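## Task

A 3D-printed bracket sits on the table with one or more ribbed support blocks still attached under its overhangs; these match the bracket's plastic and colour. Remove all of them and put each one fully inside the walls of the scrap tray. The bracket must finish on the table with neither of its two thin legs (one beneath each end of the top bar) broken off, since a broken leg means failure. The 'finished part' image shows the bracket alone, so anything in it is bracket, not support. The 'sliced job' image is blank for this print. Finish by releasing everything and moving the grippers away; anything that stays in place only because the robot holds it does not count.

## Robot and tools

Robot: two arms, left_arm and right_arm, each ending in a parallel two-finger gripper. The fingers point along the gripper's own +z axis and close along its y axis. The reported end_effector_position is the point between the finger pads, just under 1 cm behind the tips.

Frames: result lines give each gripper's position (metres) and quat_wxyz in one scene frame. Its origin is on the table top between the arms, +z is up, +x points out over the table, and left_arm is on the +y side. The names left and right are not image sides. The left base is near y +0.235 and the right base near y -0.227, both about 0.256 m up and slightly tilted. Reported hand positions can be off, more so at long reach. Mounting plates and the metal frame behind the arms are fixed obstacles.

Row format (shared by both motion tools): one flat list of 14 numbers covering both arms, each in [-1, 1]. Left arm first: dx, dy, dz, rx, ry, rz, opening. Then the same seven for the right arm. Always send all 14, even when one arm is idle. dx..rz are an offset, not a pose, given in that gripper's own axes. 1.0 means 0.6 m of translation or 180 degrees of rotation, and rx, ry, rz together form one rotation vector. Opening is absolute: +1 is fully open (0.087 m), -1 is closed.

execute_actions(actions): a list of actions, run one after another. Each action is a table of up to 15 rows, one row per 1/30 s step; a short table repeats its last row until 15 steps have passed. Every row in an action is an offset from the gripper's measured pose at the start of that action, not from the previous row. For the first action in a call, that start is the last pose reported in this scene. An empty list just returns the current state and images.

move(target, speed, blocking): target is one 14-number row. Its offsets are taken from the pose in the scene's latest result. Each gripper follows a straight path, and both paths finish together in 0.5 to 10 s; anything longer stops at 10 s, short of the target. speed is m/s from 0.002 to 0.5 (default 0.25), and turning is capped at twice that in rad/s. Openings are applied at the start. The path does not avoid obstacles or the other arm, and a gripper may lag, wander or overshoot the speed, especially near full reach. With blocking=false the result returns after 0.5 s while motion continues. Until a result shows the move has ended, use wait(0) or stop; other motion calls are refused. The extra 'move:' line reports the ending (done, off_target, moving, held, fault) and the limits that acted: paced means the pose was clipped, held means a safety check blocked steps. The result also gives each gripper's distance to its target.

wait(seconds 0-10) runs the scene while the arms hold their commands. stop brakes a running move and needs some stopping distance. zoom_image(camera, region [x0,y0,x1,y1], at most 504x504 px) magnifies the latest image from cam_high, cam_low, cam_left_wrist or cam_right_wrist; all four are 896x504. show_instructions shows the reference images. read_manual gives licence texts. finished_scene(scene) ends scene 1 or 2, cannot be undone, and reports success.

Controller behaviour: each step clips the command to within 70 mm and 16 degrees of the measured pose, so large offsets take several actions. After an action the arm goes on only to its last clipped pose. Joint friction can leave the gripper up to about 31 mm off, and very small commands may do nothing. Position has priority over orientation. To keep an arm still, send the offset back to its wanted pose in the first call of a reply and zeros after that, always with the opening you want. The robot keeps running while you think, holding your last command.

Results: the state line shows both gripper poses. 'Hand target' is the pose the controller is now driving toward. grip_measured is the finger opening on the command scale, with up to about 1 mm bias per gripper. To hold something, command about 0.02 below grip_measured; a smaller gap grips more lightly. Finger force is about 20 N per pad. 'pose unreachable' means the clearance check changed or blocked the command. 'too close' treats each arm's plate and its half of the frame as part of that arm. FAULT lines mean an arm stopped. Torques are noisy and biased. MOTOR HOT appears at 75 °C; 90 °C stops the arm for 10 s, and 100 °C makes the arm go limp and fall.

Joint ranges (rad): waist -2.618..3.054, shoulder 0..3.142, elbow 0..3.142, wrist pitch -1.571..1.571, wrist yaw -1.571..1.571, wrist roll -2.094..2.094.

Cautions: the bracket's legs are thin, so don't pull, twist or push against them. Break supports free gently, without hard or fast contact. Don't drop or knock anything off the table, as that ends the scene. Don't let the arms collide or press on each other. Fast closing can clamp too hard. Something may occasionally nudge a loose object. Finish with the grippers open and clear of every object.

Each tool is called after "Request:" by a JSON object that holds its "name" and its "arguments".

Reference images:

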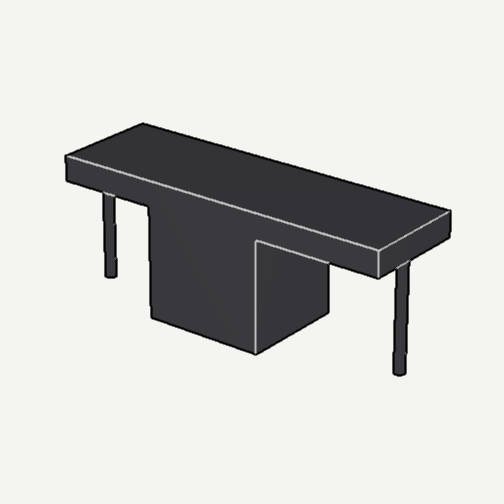

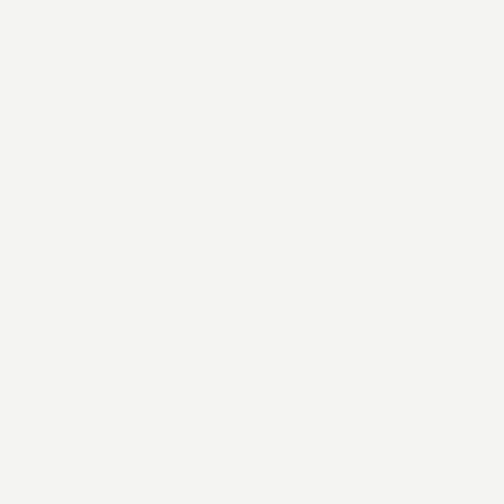

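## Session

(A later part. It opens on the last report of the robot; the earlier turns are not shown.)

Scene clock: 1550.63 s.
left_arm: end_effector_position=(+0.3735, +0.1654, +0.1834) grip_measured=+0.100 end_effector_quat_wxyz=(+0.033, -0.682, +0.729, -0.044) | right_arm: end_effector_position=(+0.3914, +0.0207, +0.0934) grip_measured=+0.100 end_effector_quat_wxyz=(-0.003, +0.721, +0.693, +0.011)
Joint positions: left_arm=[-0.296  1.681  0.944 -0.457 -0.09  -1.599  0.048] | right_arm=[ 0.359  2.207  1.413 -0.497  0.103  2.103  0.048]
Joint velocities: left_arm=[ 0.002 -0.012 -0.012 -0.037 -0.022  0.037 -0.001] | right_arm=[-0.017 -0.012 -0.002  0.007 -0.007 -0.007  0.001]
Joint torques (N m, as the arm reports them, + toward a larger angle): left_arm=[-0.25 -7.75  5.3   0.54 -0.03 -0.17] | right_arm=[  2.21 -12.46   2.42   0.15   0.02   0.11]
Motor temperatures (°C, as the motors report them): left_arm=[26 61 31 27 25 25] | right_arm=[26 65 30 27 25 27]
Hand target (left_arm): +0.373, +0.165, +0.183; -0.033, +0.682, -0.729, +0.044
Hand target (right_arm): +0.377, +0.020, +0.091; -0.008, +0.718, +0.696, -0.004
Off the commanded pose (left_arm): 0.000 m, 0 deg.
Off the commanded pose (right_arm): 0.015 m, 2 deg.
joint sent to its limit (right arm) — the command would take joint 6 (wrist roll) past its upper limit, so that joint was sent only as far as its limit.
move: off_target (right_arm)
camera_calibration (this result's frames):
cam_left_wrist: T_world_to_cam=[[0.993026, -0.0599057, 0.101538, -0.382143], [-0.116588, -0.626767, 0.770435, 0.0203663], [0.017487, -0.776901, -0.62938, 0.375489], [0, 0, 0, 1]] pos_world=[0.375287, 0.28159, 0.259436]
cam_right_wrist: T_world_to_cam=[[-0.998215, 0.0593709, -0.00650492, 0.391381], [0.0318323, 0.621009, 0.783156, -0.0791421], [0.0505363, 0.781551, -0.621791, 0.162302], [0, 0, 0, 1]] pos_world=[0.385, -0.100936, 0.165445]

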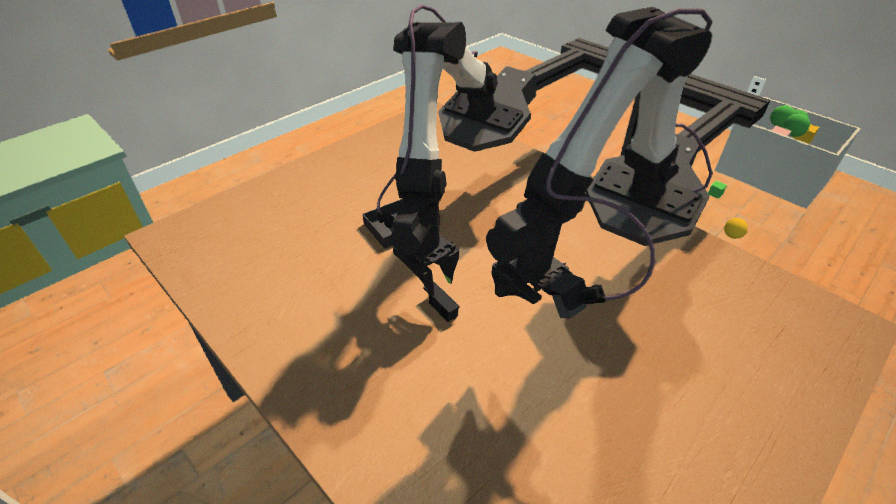

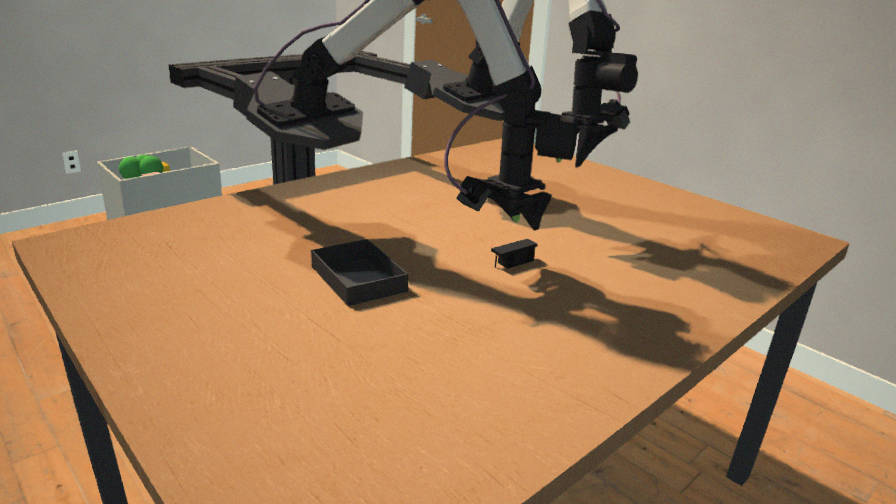

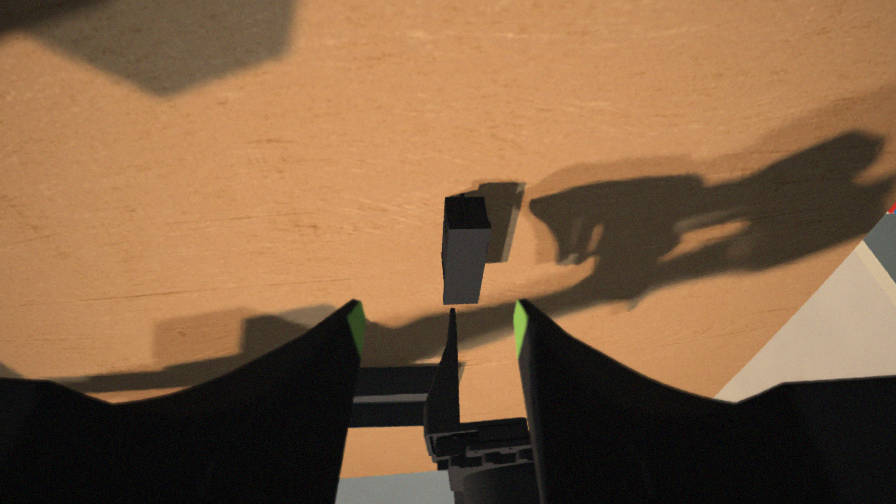

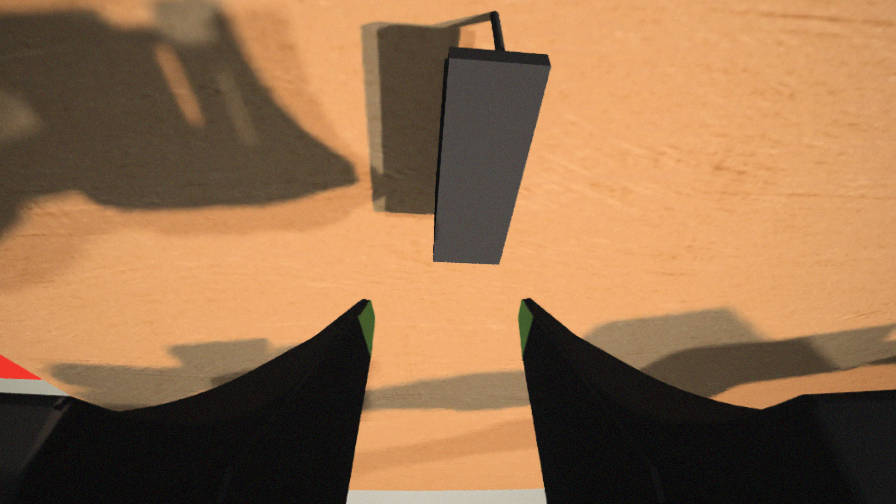

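Request:
{"name": "move", "arguments": {"target": [0.300,-0.039,0.147,-0.035,-0.003,0.014,0.1,-0.239,-0.092,-0.212,0,0.2,0,0.1], "speed": 0.12}}

Scene clock: 1575.80 s.
left_arm: end_effector_position=(+0.3945, -0.0191, +0.1068) grip_measured=+0.100 end_effector_quat_wxyz=(-0.002, -0.670, +0.742, -0.015) | right_arm: end_effector_position=(+0.3376, -0.1225, +0.2141) grip_measured=+0.100 end_effector_quat_wxyz=(-0.215, +0.682, +0.661, +0.229)
Joint positions: left_arm=[-0.719  2.245  1.438 -0.532 -0.186 -1.983  0.048] | right_arm=[-0.277  1.747  0.913 -0.514 -0.698  1.462  0.048]
Joint velocities: left_arm=[ 0.012 -0.012 -0.007  0.081 -0.007  0.095 -0.001] | right_arm=[ 0.012 -0.012 -0.017 -0.007  0.022 -0.007  0.001]
Joint torques (N m, as the arm reports them, + toward a larger angle): left_arm=[-2.78 -9.05  6.65  0.12 -0.13 -0.21] | right_arm=[-1.76 -9.2   2.9   0.06 -0.52 -0.05]
Motor temperatures (°C, as the motors report them): left_arm=[26 57 32 27 25 25] | right_arm=[26 66 29 27 25 27]
Hand target (left_arm): +0.390, -0.021, +0.100; -0.003, -0.668, +0.744, -0.003
Hand target (right_arm): +0.331, -0.123, +0.215; -0.222, +0.683, +0.658, +0.228
Off the commanded pose (left_arm): 0.007 m, 2 deg.
Off the commanded pose (right_arm): 0.009 m, 1 deg.
move: done
camera_calibration (this result's frames):
cam_left_wrist: T_world_to_cam=[[0.99514, -0.0977794, 0.011656, -0.398293], [-0.0701433, -0.620796, 0.780828, -0.0531039], [-0.0691129, -0.77785, -0.624638, 0.217238], [0, 0, 0, 1]] pos_world=[0.407646, 0.097067, 0.181802]
cam_right_wrist: T_world_to_cam=[[-0.998836, 0.0479572, 0.00511501, 0.343287], [0.00755197, 0.0507726, 0.998682, -0.19081], [0.0476343, 0.997558, -0.0510757, 0.257212], [0, 0, 0, 1]] pos_world=[0.332077, -0.26336, 0.20194]

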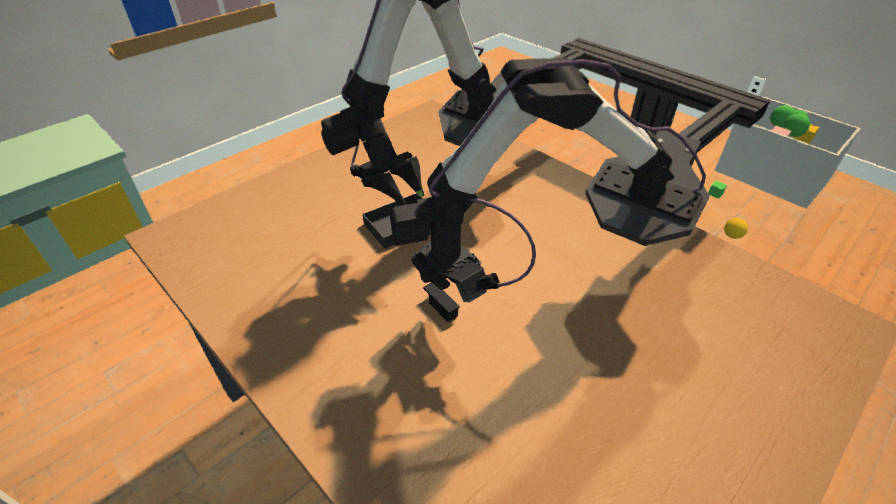

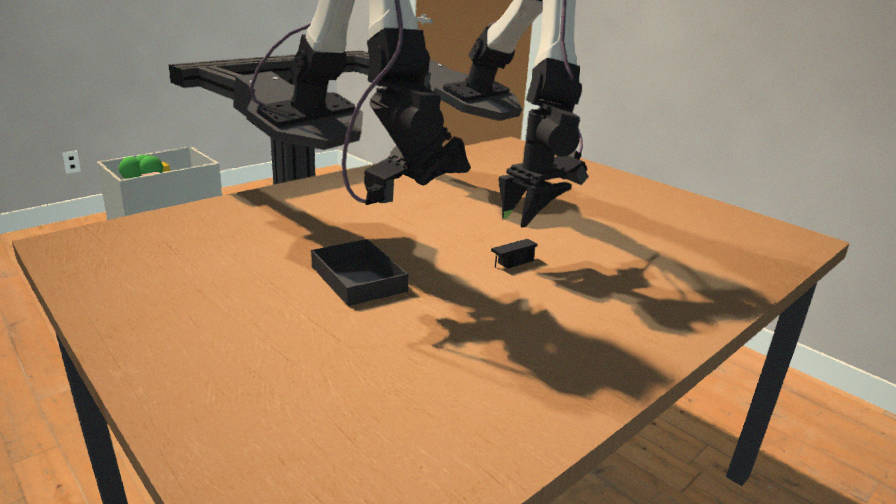

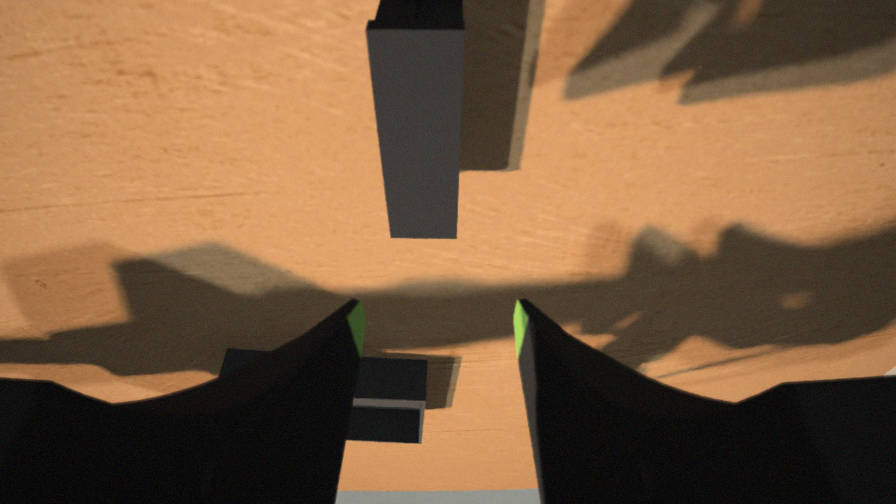

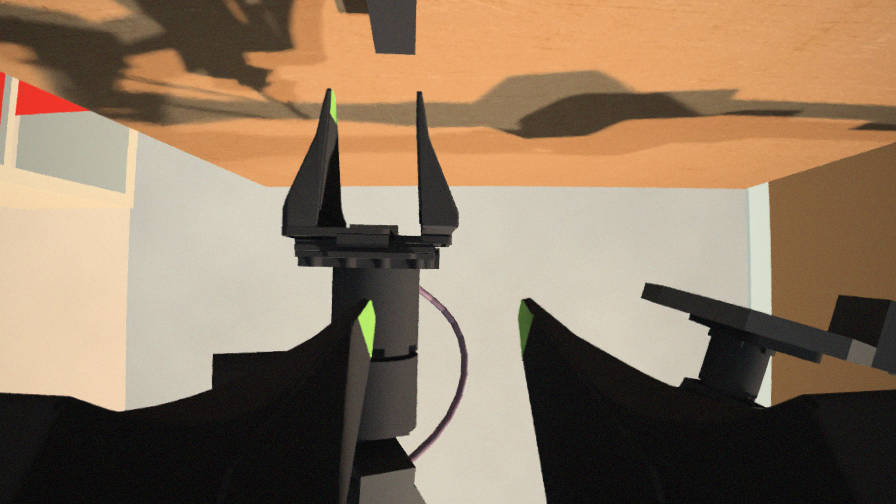

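Request:
{"name": "zoom_image", "arguments": {"camera": "cam_left_wrist", "region": [300, 0, 552, 252]}}

Region (300, 0, 552, 252) of cam_left_wrist's 896x504 image, scaled by 2.000, with more detail than that image has.

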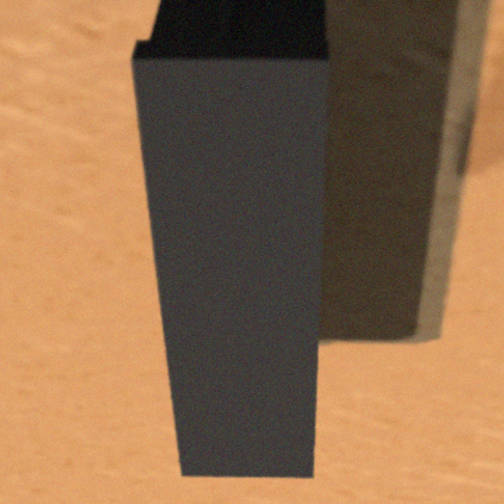

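Request:
{"name": "move", "arguments": {"target": [-0.014,0.010,0.083,-0.006,-0.007,0.003,0.5,0.052,-0.013,-0.036,0.011,0.2246,-0.0035,0.1], "speed": 0.15}}

Scene clock: 1608.57 s.
left_arm: end_effector_position=(+0.3855, -0.0151, +0.0662) grip_measured=+0.500 end_effector_quat_wxyz=(-0.004, -0.664, +0.748, -0.002) | right_arm: end_effector_position=(+0.3250, -0.1082, +0.2522) grip_measured=+0.100 end_effector_quat_wxyz=(-0.448, +0.553, +0.555, +0.431)
Joint positions: left_arm=[-0.704  2.348  1.438 -0.452 -0.186 -1.956  0.066] | right_arm=[-0.352  2.235  1.201 -1.198 -1.314  0.621  0.048]
Joint velocities: left_arm=[-0.002 -0.022  0.012 -0.066 -0.022 -0.007 -0.   ] | right_arm=[-0.012  0.017  0.012 -0.037  0.051 -0.125  0.001]
Joint torques (N m, as the arm reports them, + toward a larger angle): left_arm=[-0.83 -9.13  5.41  0.44 -0.11 -0.1 ] | right_arm=[-1.4  -8.4   4.18 -1.23 -0.5  -0.06]
Motor temperatures (°C, as the motors report them): left_arm=[26 57 33 26 25 25] | right_arm=[26 60 29 27 26 27]
Hand target (left_arm): +0.390, -0.011, +0.057; +0.001, -0.666, +0.746, -0.000
Hand target (right_arm): +0.330, -0.110, +0.251; -0.445, +0.551, +0.555, +0.436
Off the commanded pose (left_arm): 0.011 m, 1 deg.
Off the commanded pose (right_arm): 0.006 m, 1 deg.
move: off_target (left_arm)
camera_calibration (this result's frames):
cam_left_wrist: T_world_to_cam=[[0.993381, -0.114374, -0.0105749, -0.386559], [-0.0645701, -0.632204, 0.772107, -0.0212778], [-0.0949944, -0.766314, -0.635405, 0.205205], [0, 0, 0, 1]] pos_world=[0.40212, 0.0995875, 0.142729]
cam_right_wrist: T_world_to_cam=[[-0.999185, -0.0158607, 0.0371241, 0.314971], [0.0391548, -0.604694, 0.795495, -0.25941], [0.00983161, 0.7963, 0.604822, 0.070586], [0, 0, 0, 1]] pos_world=[0.324177, -0.208076, 0.151974]

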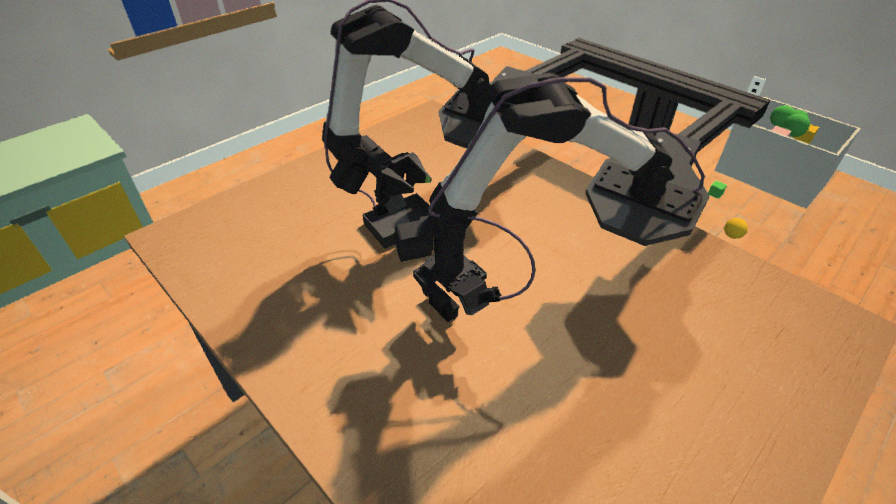

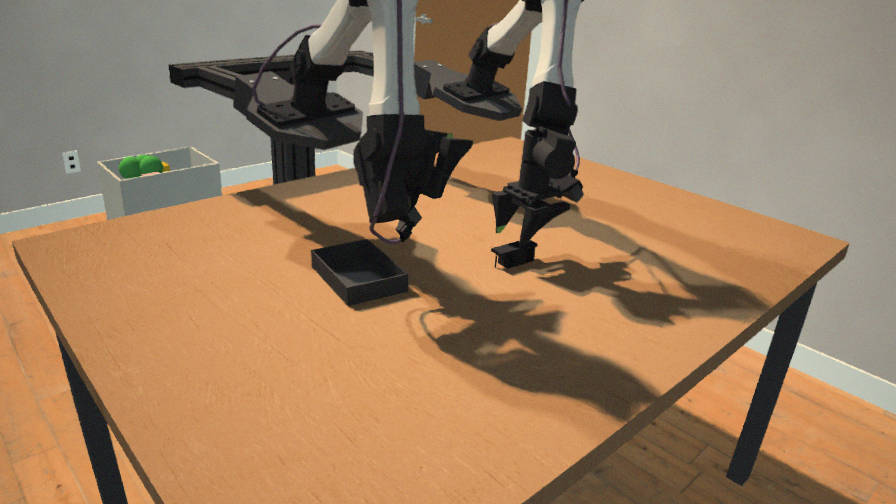

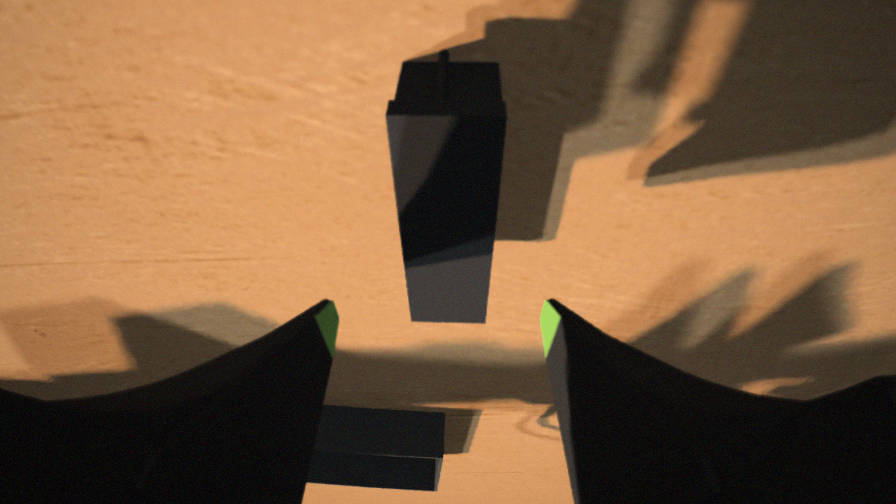

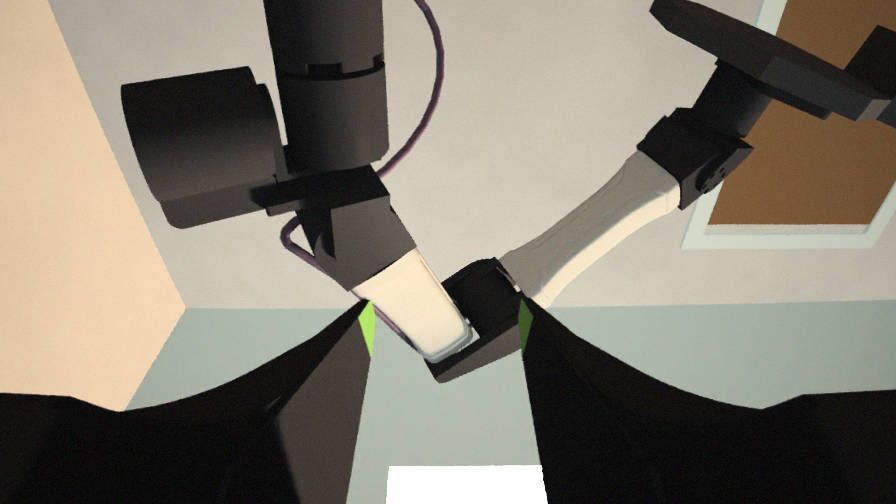

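Request:
{"name": "move", "arguments": {"target": [-0.021,-0.013,0.078,0,0,0,0.5,0,0,0,0,0,0,0.1], "speed": 0.05}}

Scene clock: 1620.20 s.
left_arm: end_effector_position=(+0.3874, -0.0028, +0.0260) grip_measured=+0.500 end_effector_quat_wxyz=(-0.002, -0.661, +0.750, +0.006) | right_arm: end_effector_position=(+0.3246, -0.1081, +0.2530) grip_measured=+0.100 end_effector_quat_wxyz=(-0.448, +0.552, +0.555, +0.431)
Joint positions: left_arm=[-0.662  2.459  1.471 -0.381 -0.186 -1.91   0.066] | right_arm=[-0.352  2.235  1.201 -1.207 -1.314  0.612  0.048]
Joint velocities: left_arm=[-0.022 -0.022  0.002 -0.022 -0.037 -0.051  0.   ] | right_arm=[-0.007 -0.007 -0.002 -0.007 -0.051  0.051  0.   ]
Joint torques (N m, as the arm reports them, + toward a larger angle): left_arm=[-0.94 -9.25  5.8   0.41  0.07 -0.1 ] | right_arm=[-1.17 -9.84  2.03 -1.06 -0.44  0.11]
Motor temperatures (°C, as the motors report them): left_arm=[26 57 33 26 25 25] | right_arm=[26 59 29 28 26 27]
Hand target (left_arm): +0.394, -0.003, +0.019; -0.004, -0.664, +0.748, -0.001
Hand target (right_arm): +0.325, -0.108, +0.252; -0.448, +0.553, +0.555, +0.431
Off the commanded pose (left_arm): 0.010 m, 1 deg.
Off the commanded pose (right_arm): 0.001 m, 0 deg.
move: done
camera_calibration (this result's frames):
cam_left_wrist: T_world_to_cam=[[0.99243, -0.121142, -0.0201888, -0.386864], [-0.0628758, -0.642388, 0.763796, 0.0171621], [-0.105496, -0.756745, -0.645142, 0.193622], [0, 0, 0, 1]] pos_world=[0.405441, 0.110682, 0.103995]
cam_right_wrist: T_world_to_cam=[[-0.999188, -0.0172708, 0.0363949, 0.31456], [0.0394135, -0.605987, 0.794497, -0.260014], [0.00833326, 0.795287, 0.606176, 0.0700373], [0, 0, 0, 1]] pos_world=[0.323969, -0.207832, 0.152677]

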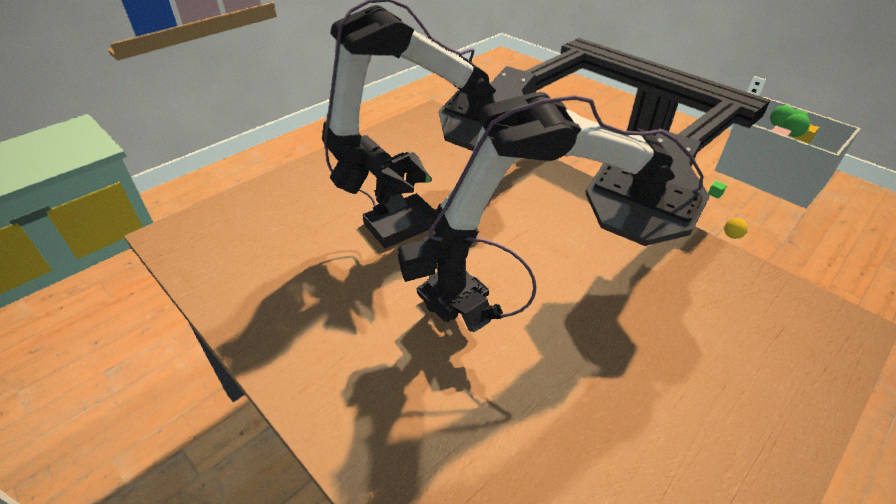

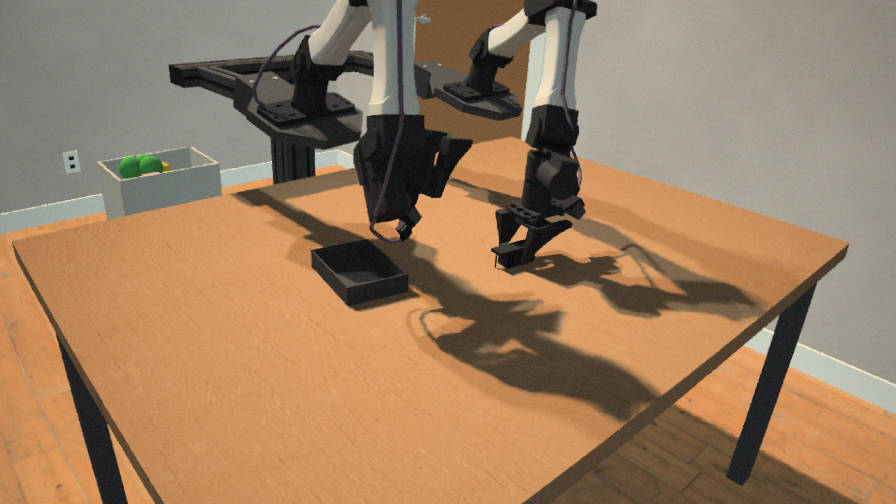

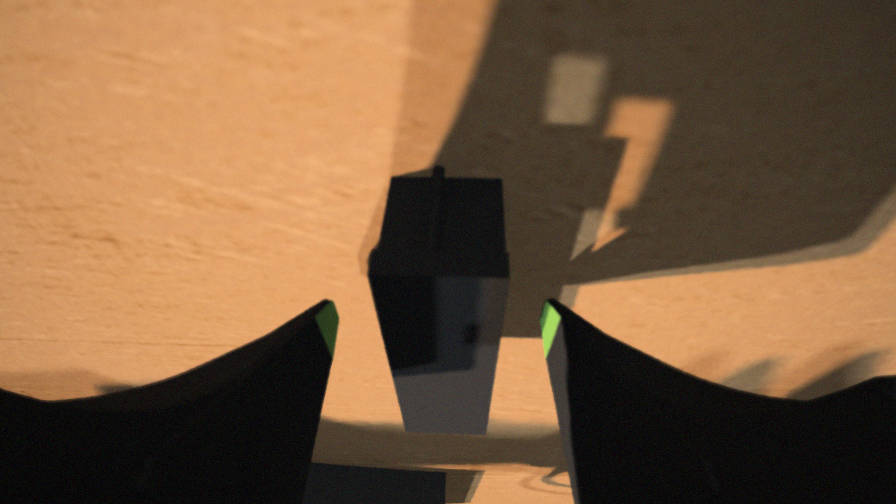

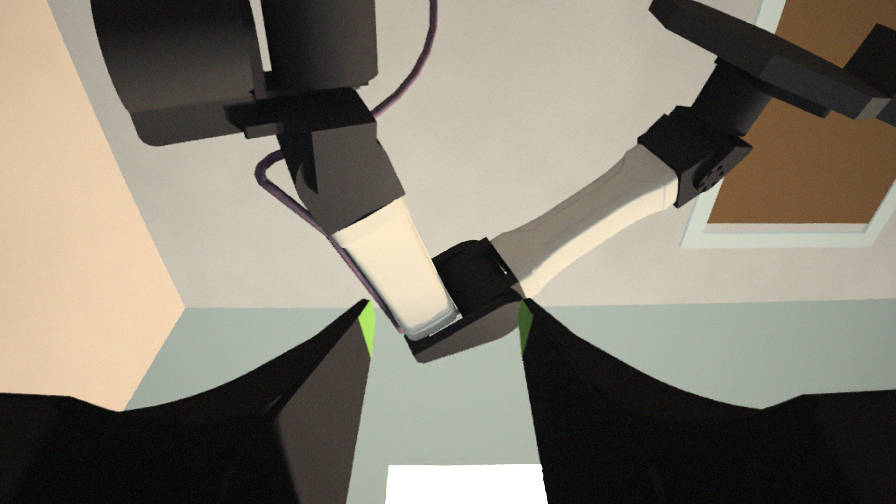

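Request:
{"name": "execute_actions", "arguments": {"actions": [[[0,0,0,0,0,0,0.4,0,0,0,0,0,0,0.1],[0,0,0,0,0,0,0.3,0,0,0,0,0,0,0.1],[0,0,0,0,0,0,0.2,0,0,0,0,0,0,0.1],[0,0,0,0,0,0,0.1,0,0,0,0,0,0,0.1],[0,0,0,0,0,0,0.0,0,0,0,0,0,0,0.1],[0,0,0,0,0,0,-0.08,0,0,0,0,0,0,0.1],[0,0,0,0,0,0,-0.14,0,0,0,0,0,0,0.1],[0,0,0,0,0,0,-0.18,0,0,0,0,0,0,0.1],[0,0,0,0,0,0,-0.21,0,0,0,0,0,0,0.1],[0,0,0,0,0,0,-0.24,0,0,0,0,0,0,0.1],[0,0,0,0,0,0,-0.26,0,0,0,0,0,0,0.1],[0,0,0,0,0,0,-0.28,0,0,0,0,0,0,0.1],[0,0,0,0,0,0,-0.30,0,0,0,0,0,0,0.1],[0,0,0,0,0,0,-0.31,0,0,0,0,0,0,0.1],[0,0,0,0,0,0,-0.32,0,0,0,0,0,0,0.1]],[[0,0,0,0,0,0,-0.33,0,0,0,0,0,0,0.1],[0,0,0,0,0,0,-0.34,0,0,0,0,0,0,0.1],[0,0,0,0,0,0,-0.35,0,0,0,0,0,0,0.1],[0,0,0,0,0,0,-0.36,0,0,0,0,0,0,0.1],[0,0,0,0,0,0,-0.37,0,0,0,0,0,0,0.1]]]}}

Scene clock: 1629.13 s.
left_arm: end_effector_position=(+0.3877, -0.0030, +0.0260) grip_measured=-0.342 end_effector_quat_wxyz=(-0.002, -0.661, +0.751, +0.005) | right_arm: end_effector_position=(+0.3246, -0.1081, +0.2530) grip_measured=+0.100 end_effector_quat_wxyz=(-0.448, +0.552, +0.555, +0.431)
Joint positions: left_arm=[-0.662  2.459  1.471 -0.38  -0.186 -1.908  0.029] | right_arm=[-0.352  2.235  1.201 -1.207 -1.314  0.612  0.048]
Joint velocities: left_arm=[-0.012  0.002  0.017 -0.022  0.007 -0.11  -0.   ] | right_arm=[-0.002  0.002 -0.012  0.037  0.022  0.007  0.   ]
Joint torques (N m, as the arm reports them, + toward a larger angle): left_arm=[ -2.07 -11.28   3.83   0.26  -0.03  -0.18] | right_arm=[-1.22 -9.88  1.98 -1.15 -0.42  0.04]
Motor temperatures (°C, as the motors report them): left_arm=[26 57 33 26 25 25] | right_arm=[26 59 29 28 26 27]
Hand target (left_arm): +0.388, -0.003, +0.026; -0.002, -0.661, +0.751, +0.005
Hand target (right_arm): +0.325, -0.108, +0.253; -0.448, +0.552, +0.555, +0.431
Off the commanded pose (left_arm): 0.000 m, 0 deg.
Off the commanded pose (right_arm): 0.000 m, 0 deg.
camera_calibration (this result's frames):
cam_left_wrist: T_world_to_cam=[[0.992351, -0.12201, -0.0187805, -0.387191], [-0.0644496, -0.641812, 0.764149, 0.0176657], [-0.105288, -0.757094, -0.644766, 0.193448], [0, 0, 0, 1]] pos_world=[0.405735, 0.110555, 0.103958]
cam_right_wrist: T_world_to_cam=[[-0.999188, -0.0172708, 0.0363949, 0.31456], [0.0394135, -0.605987, 0.794497, -0.260014], [0.00833326, 0.795287, 0.606176, 0.0700373], [0, 0, 0, 1]] pos_world=[0.323969, -0.207832, 0.152677]

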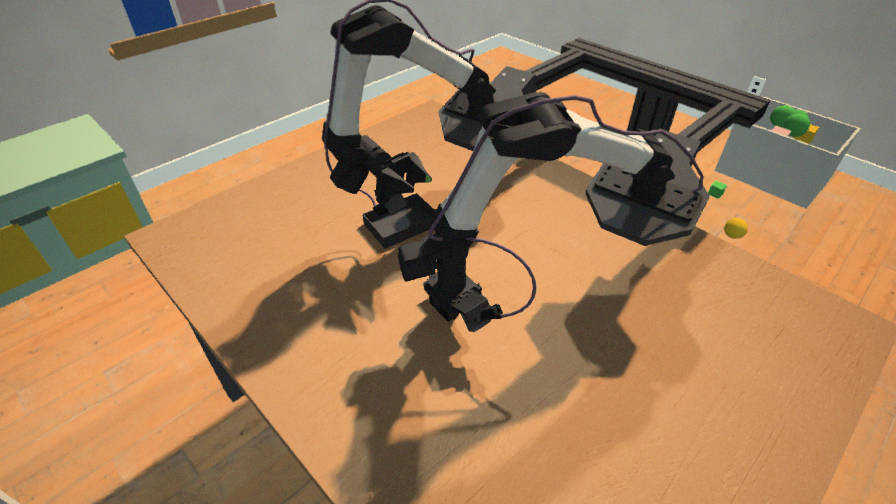

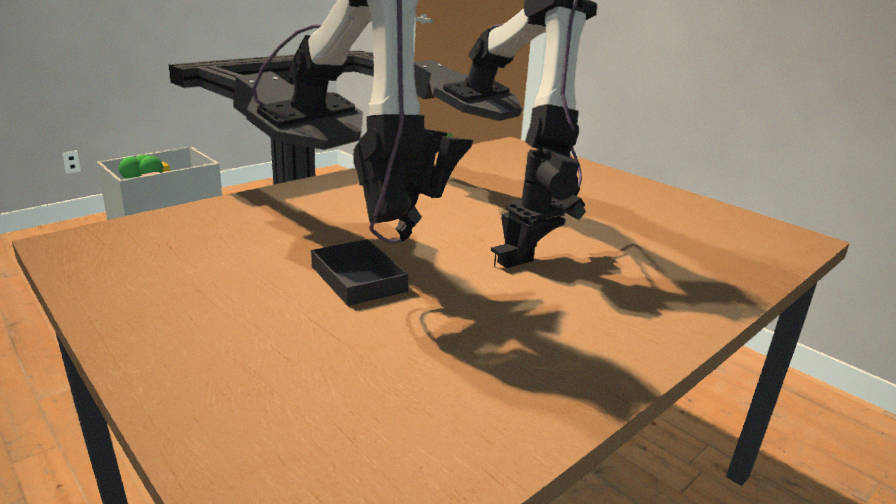

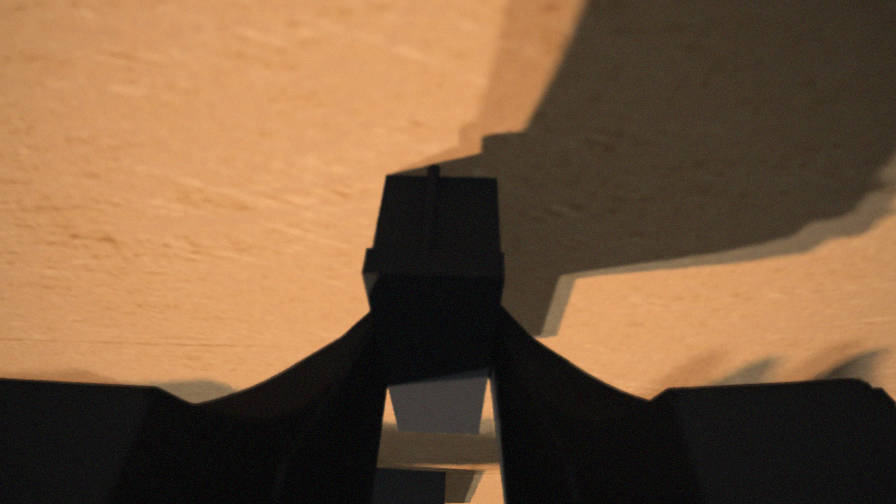

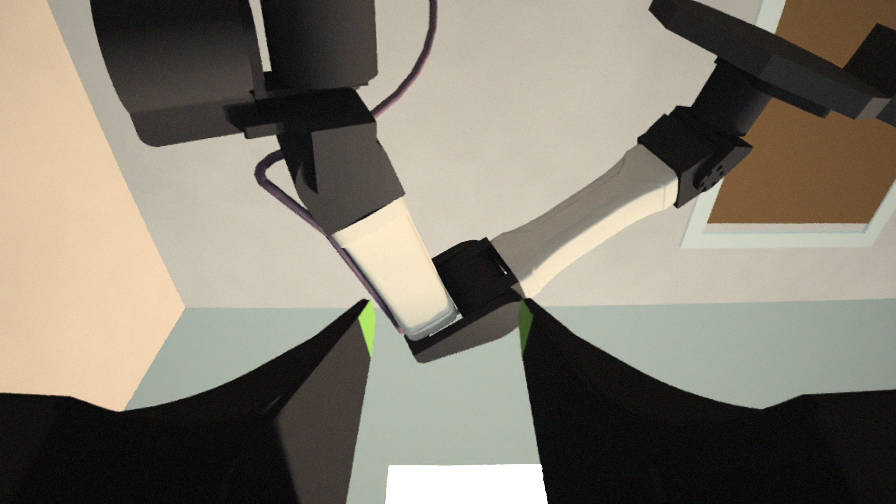

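Request:
{"name": "move", "arguments": {"target": [-0.05,0.05,-0.25,0,0,0,-0.37,0,0,0,0,0,0,0.1], "speed": 0.1}}

Scene clock: 1636.90 s.
left_arm: end_effector_position=(+0.3805, +0.0268, +0.1800) grip_measured=-0.342 end_effector_quat_wxyz=(+0.003, -0.665, +0.747, -0.011) | right_arm: end_effector_position=(+0.3246, -0.1081, +0.2530) grip_measured=+0.100 end_effector_quat_wxyz=(-0.448, +0.552, +0.555, +0.431)
Joint positions: left_arm=[-0.675  1.955  1.288 -0.668 -0.186 -1.926  0.029] | right_arm=[-0.352  2.235  1.201 -1.207 -1.314  0.612  0.048]
Joint velocities: left_arm=[ 0.002  0.012 -0.002  0.022 -0.022 -0.037 -0.   ] | right_arm=[-0.007  0.002  0.007 -0.022  0.037  0.007  0.   ]
Joint torques (N m, as the arm reports them, + toward a larger angle): left_arm=[ -2.68 -10.4    3.02   0.16  -0.1   -0.22] | right_arm=[-1.18 -9.85  2.03 -1.17 -0.42  0.03]
Motor temperatures (°C, as the motors report them): left_arm=[26 59 33 26 25 25] | right_arm=[26 59 28 28 26 27]
Hand target (left_arm): +0.366, +0.030, +0.178; -0.002, -0.661, +0.751, +0.005
Hand target (right_arm): +0.325, -0.108, +0.253; -0.448, +0.552, +0.555, +0.431
Off the commanded pose (left_arm): 0.018 m, 2 deg.
Off the commanded pose (right_arm): 0.000 m, 0 deg.
move: off_target (left_arm)
camera_calibration (this result's frames):
cam_left_wrist: T_world_to_cam=[[0.99371, -0.111219, 0.0130635, -0.380068], [-0.0805046, -0.628409, 0.773706, -0.0772694], [-0.0778414, -0.769891, -0.63341, 0.302419], [0, 0, 0, 1]] pos_world=[0.394998, 0.142002, 0.256304]
cam_right_wrist: T_world_to_cam=[[-0.999188, -0.0172708, 0.0363949, 0.31456], [0.0394135, -0.605987, 0.794497, -0.260014], [0.00833326, 0.795287, 0.606176, 0.0700373], [0, 0, 0, 1]] pos_world=[0.323969, -0.207832, 0.152677]

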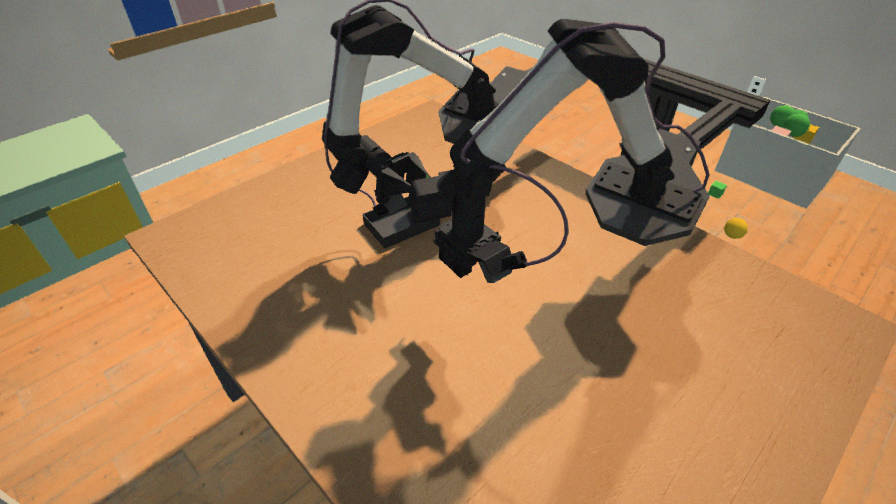

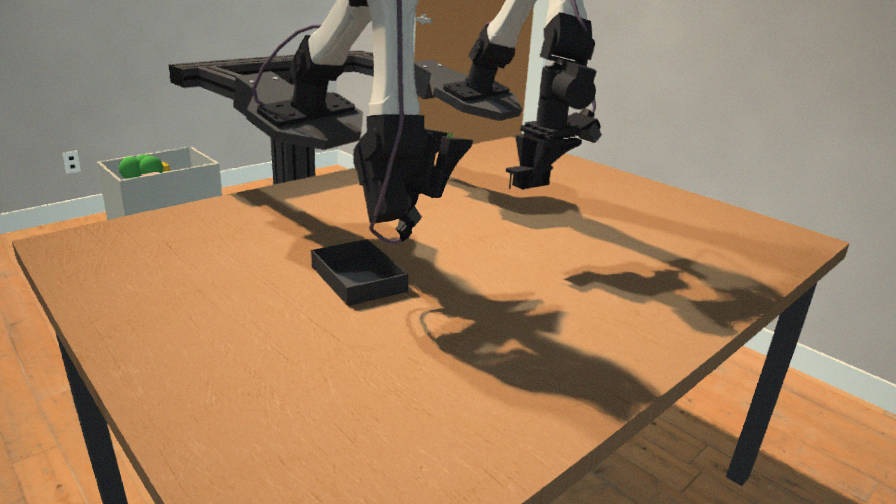

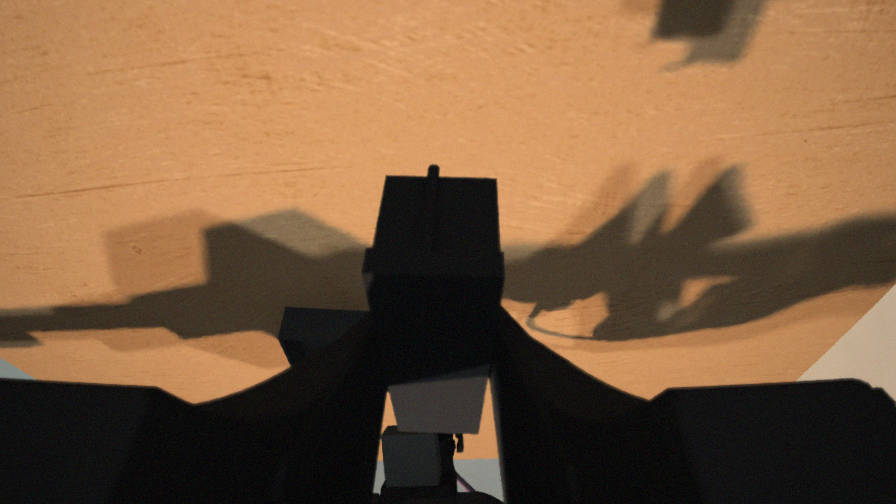

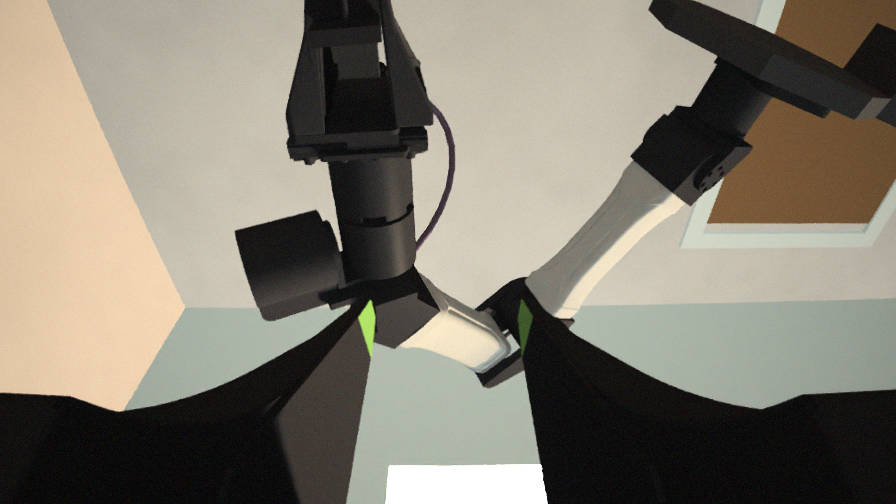

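Request:
{"name": "move", "arguments": {"target": [0.0207,0.0627,-0.151,0.0194,0.4238,-0.0354,-0.37,0,0,0,0,0,0,0.1], "speed": 0.2}}

Scene clock: 1648.20 s.
left_arm: end_effector_position=(+0.3464, +0.0186, +0.2766) grip_measured=-0.342 end_effector_quat_wxyz=(-0.432, -0.546, +0.567, -0.441) | right_arm: end_effector_position=(+0.3246, -0.1081, +0.2530) grip_measured=+0.100 end_effector_quat_wxyz=(-0.448, +0.552, +0.555, +0.431)
Joint positions: left_arm=[-0.309  1.915  0.811  0.102  1.212 -1.852  0.029] | right_arm=[-0.352  2.235  1.201 -1.207 -1.314  0.612  0.048]
Joint velocities: left_arm=[ 0.012  0.002 -0.027  0.022  0.007  0.066  0.   ] | right_arm=[ 0.012  0.007 -0.007  0.022  0.022  0.051 -0.   ]
Joint torques (N m, as the arm reports them, + toward a larger angle): left_arm=[ 0.34 -6.64  1.24  0.93  0.75 -0.21] | right_arm=[-1.21 -9.81  2.07 -1.18 -0.43  0.07]
Motor temperatures (°C, as the motors report them): left_arm=[26 59 32 26 25 25] | right_arm=[26 59 28 28 26 27]
Hand target (left_arm): +0.340, +0.022, +0.269; +0.442, +0.554, -0.556, +0.434
Hand target (right_arm): +0.325, -0.108, +0.253; -0.448, +0.552, +0.555, +0.431
Off the commanded pose (left_arm): 0.009 m, 2 deg.
Off the commanded pose (right_arm): 0.000 m, 0 deg.
move: done
camera_calibration (this result's frames):
cam_left_wrist: T_world_to_cam=[[0.999505, -0.0223462, 0.0221305, -0.354481], [-0.0046208, 0.59169, 0.806153, -0.21793], [-0.0311088, -0.805856, 0.591294, 0.000314401], [0, 0, 0, 1]] pos_world=[0.353309, 0.121279, 0.183343]
cam_right_wrist: T_world_to_cam=[[-0.999188, -0.0172708, 0.0363949, 0.31456], [0.0394135, -0.605987, 0.794497, -0.260014], [0.00833326, 0.795287, 0.606176, 0.0700373], [0, 0, 0, 1]] pos_world=[0.323969, -0.207832, 0.152677]

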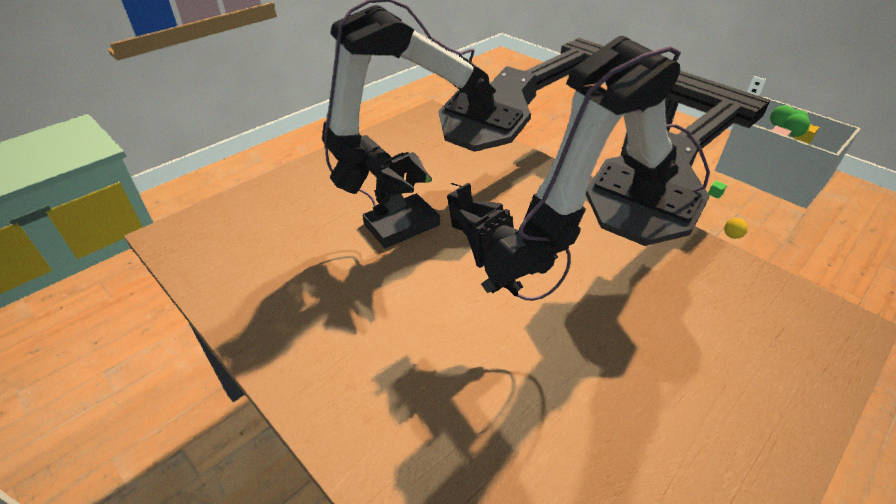

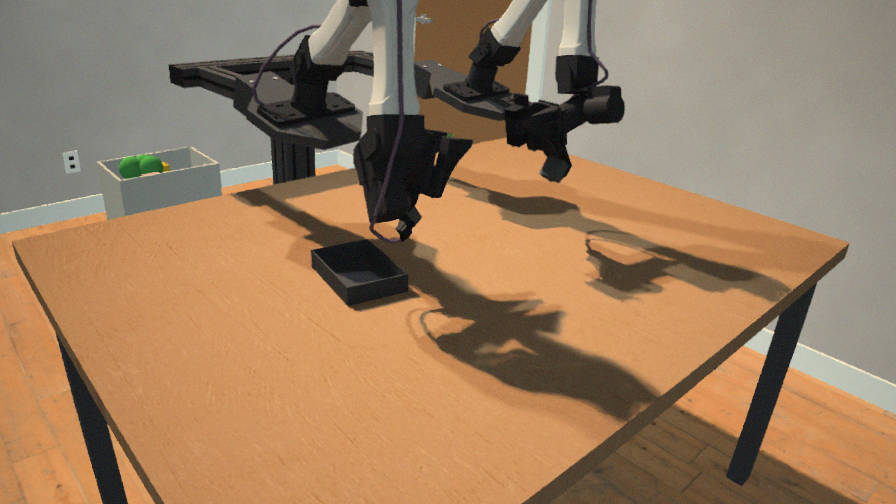

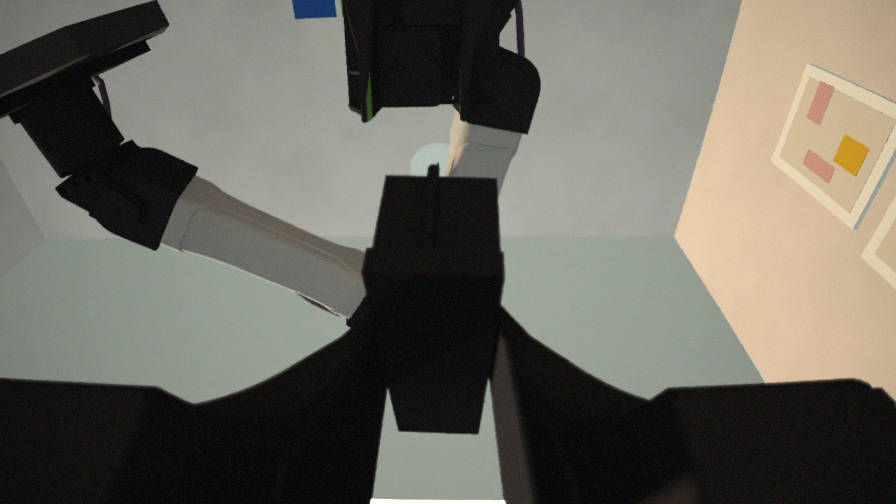

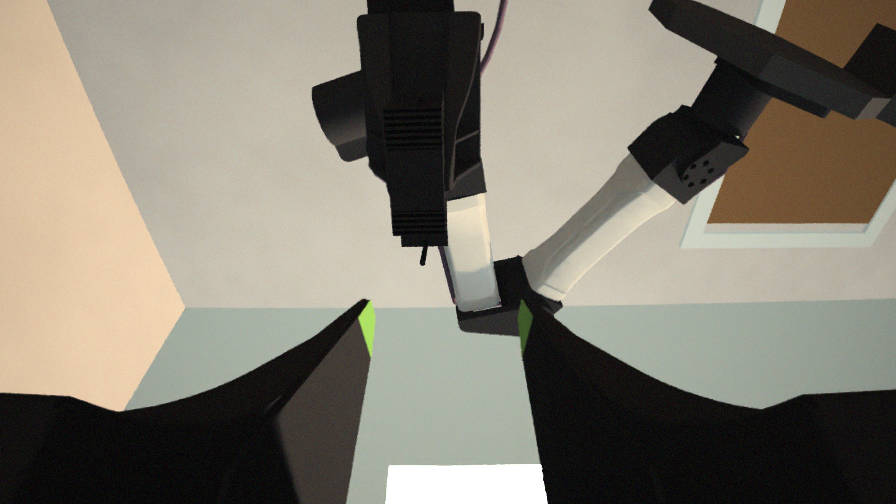

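Request:
{"name": "zoom_image", "arguments": {"camera": "cam_right_wrist", "region": [320, 60, 530, 270]}}

Region (320, 60, 530, 270) of cam_right_wrist's 896x504 image, scaled by 2.400, with more detail than that image has.

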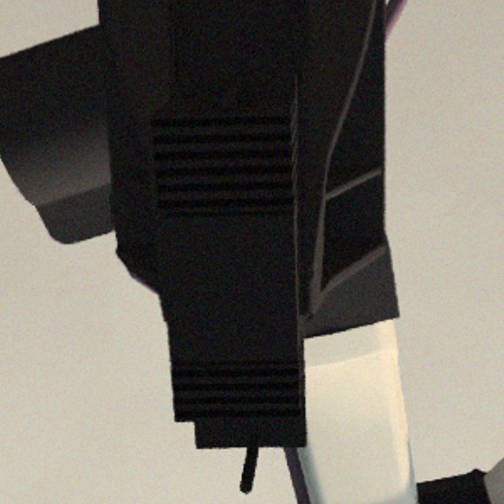

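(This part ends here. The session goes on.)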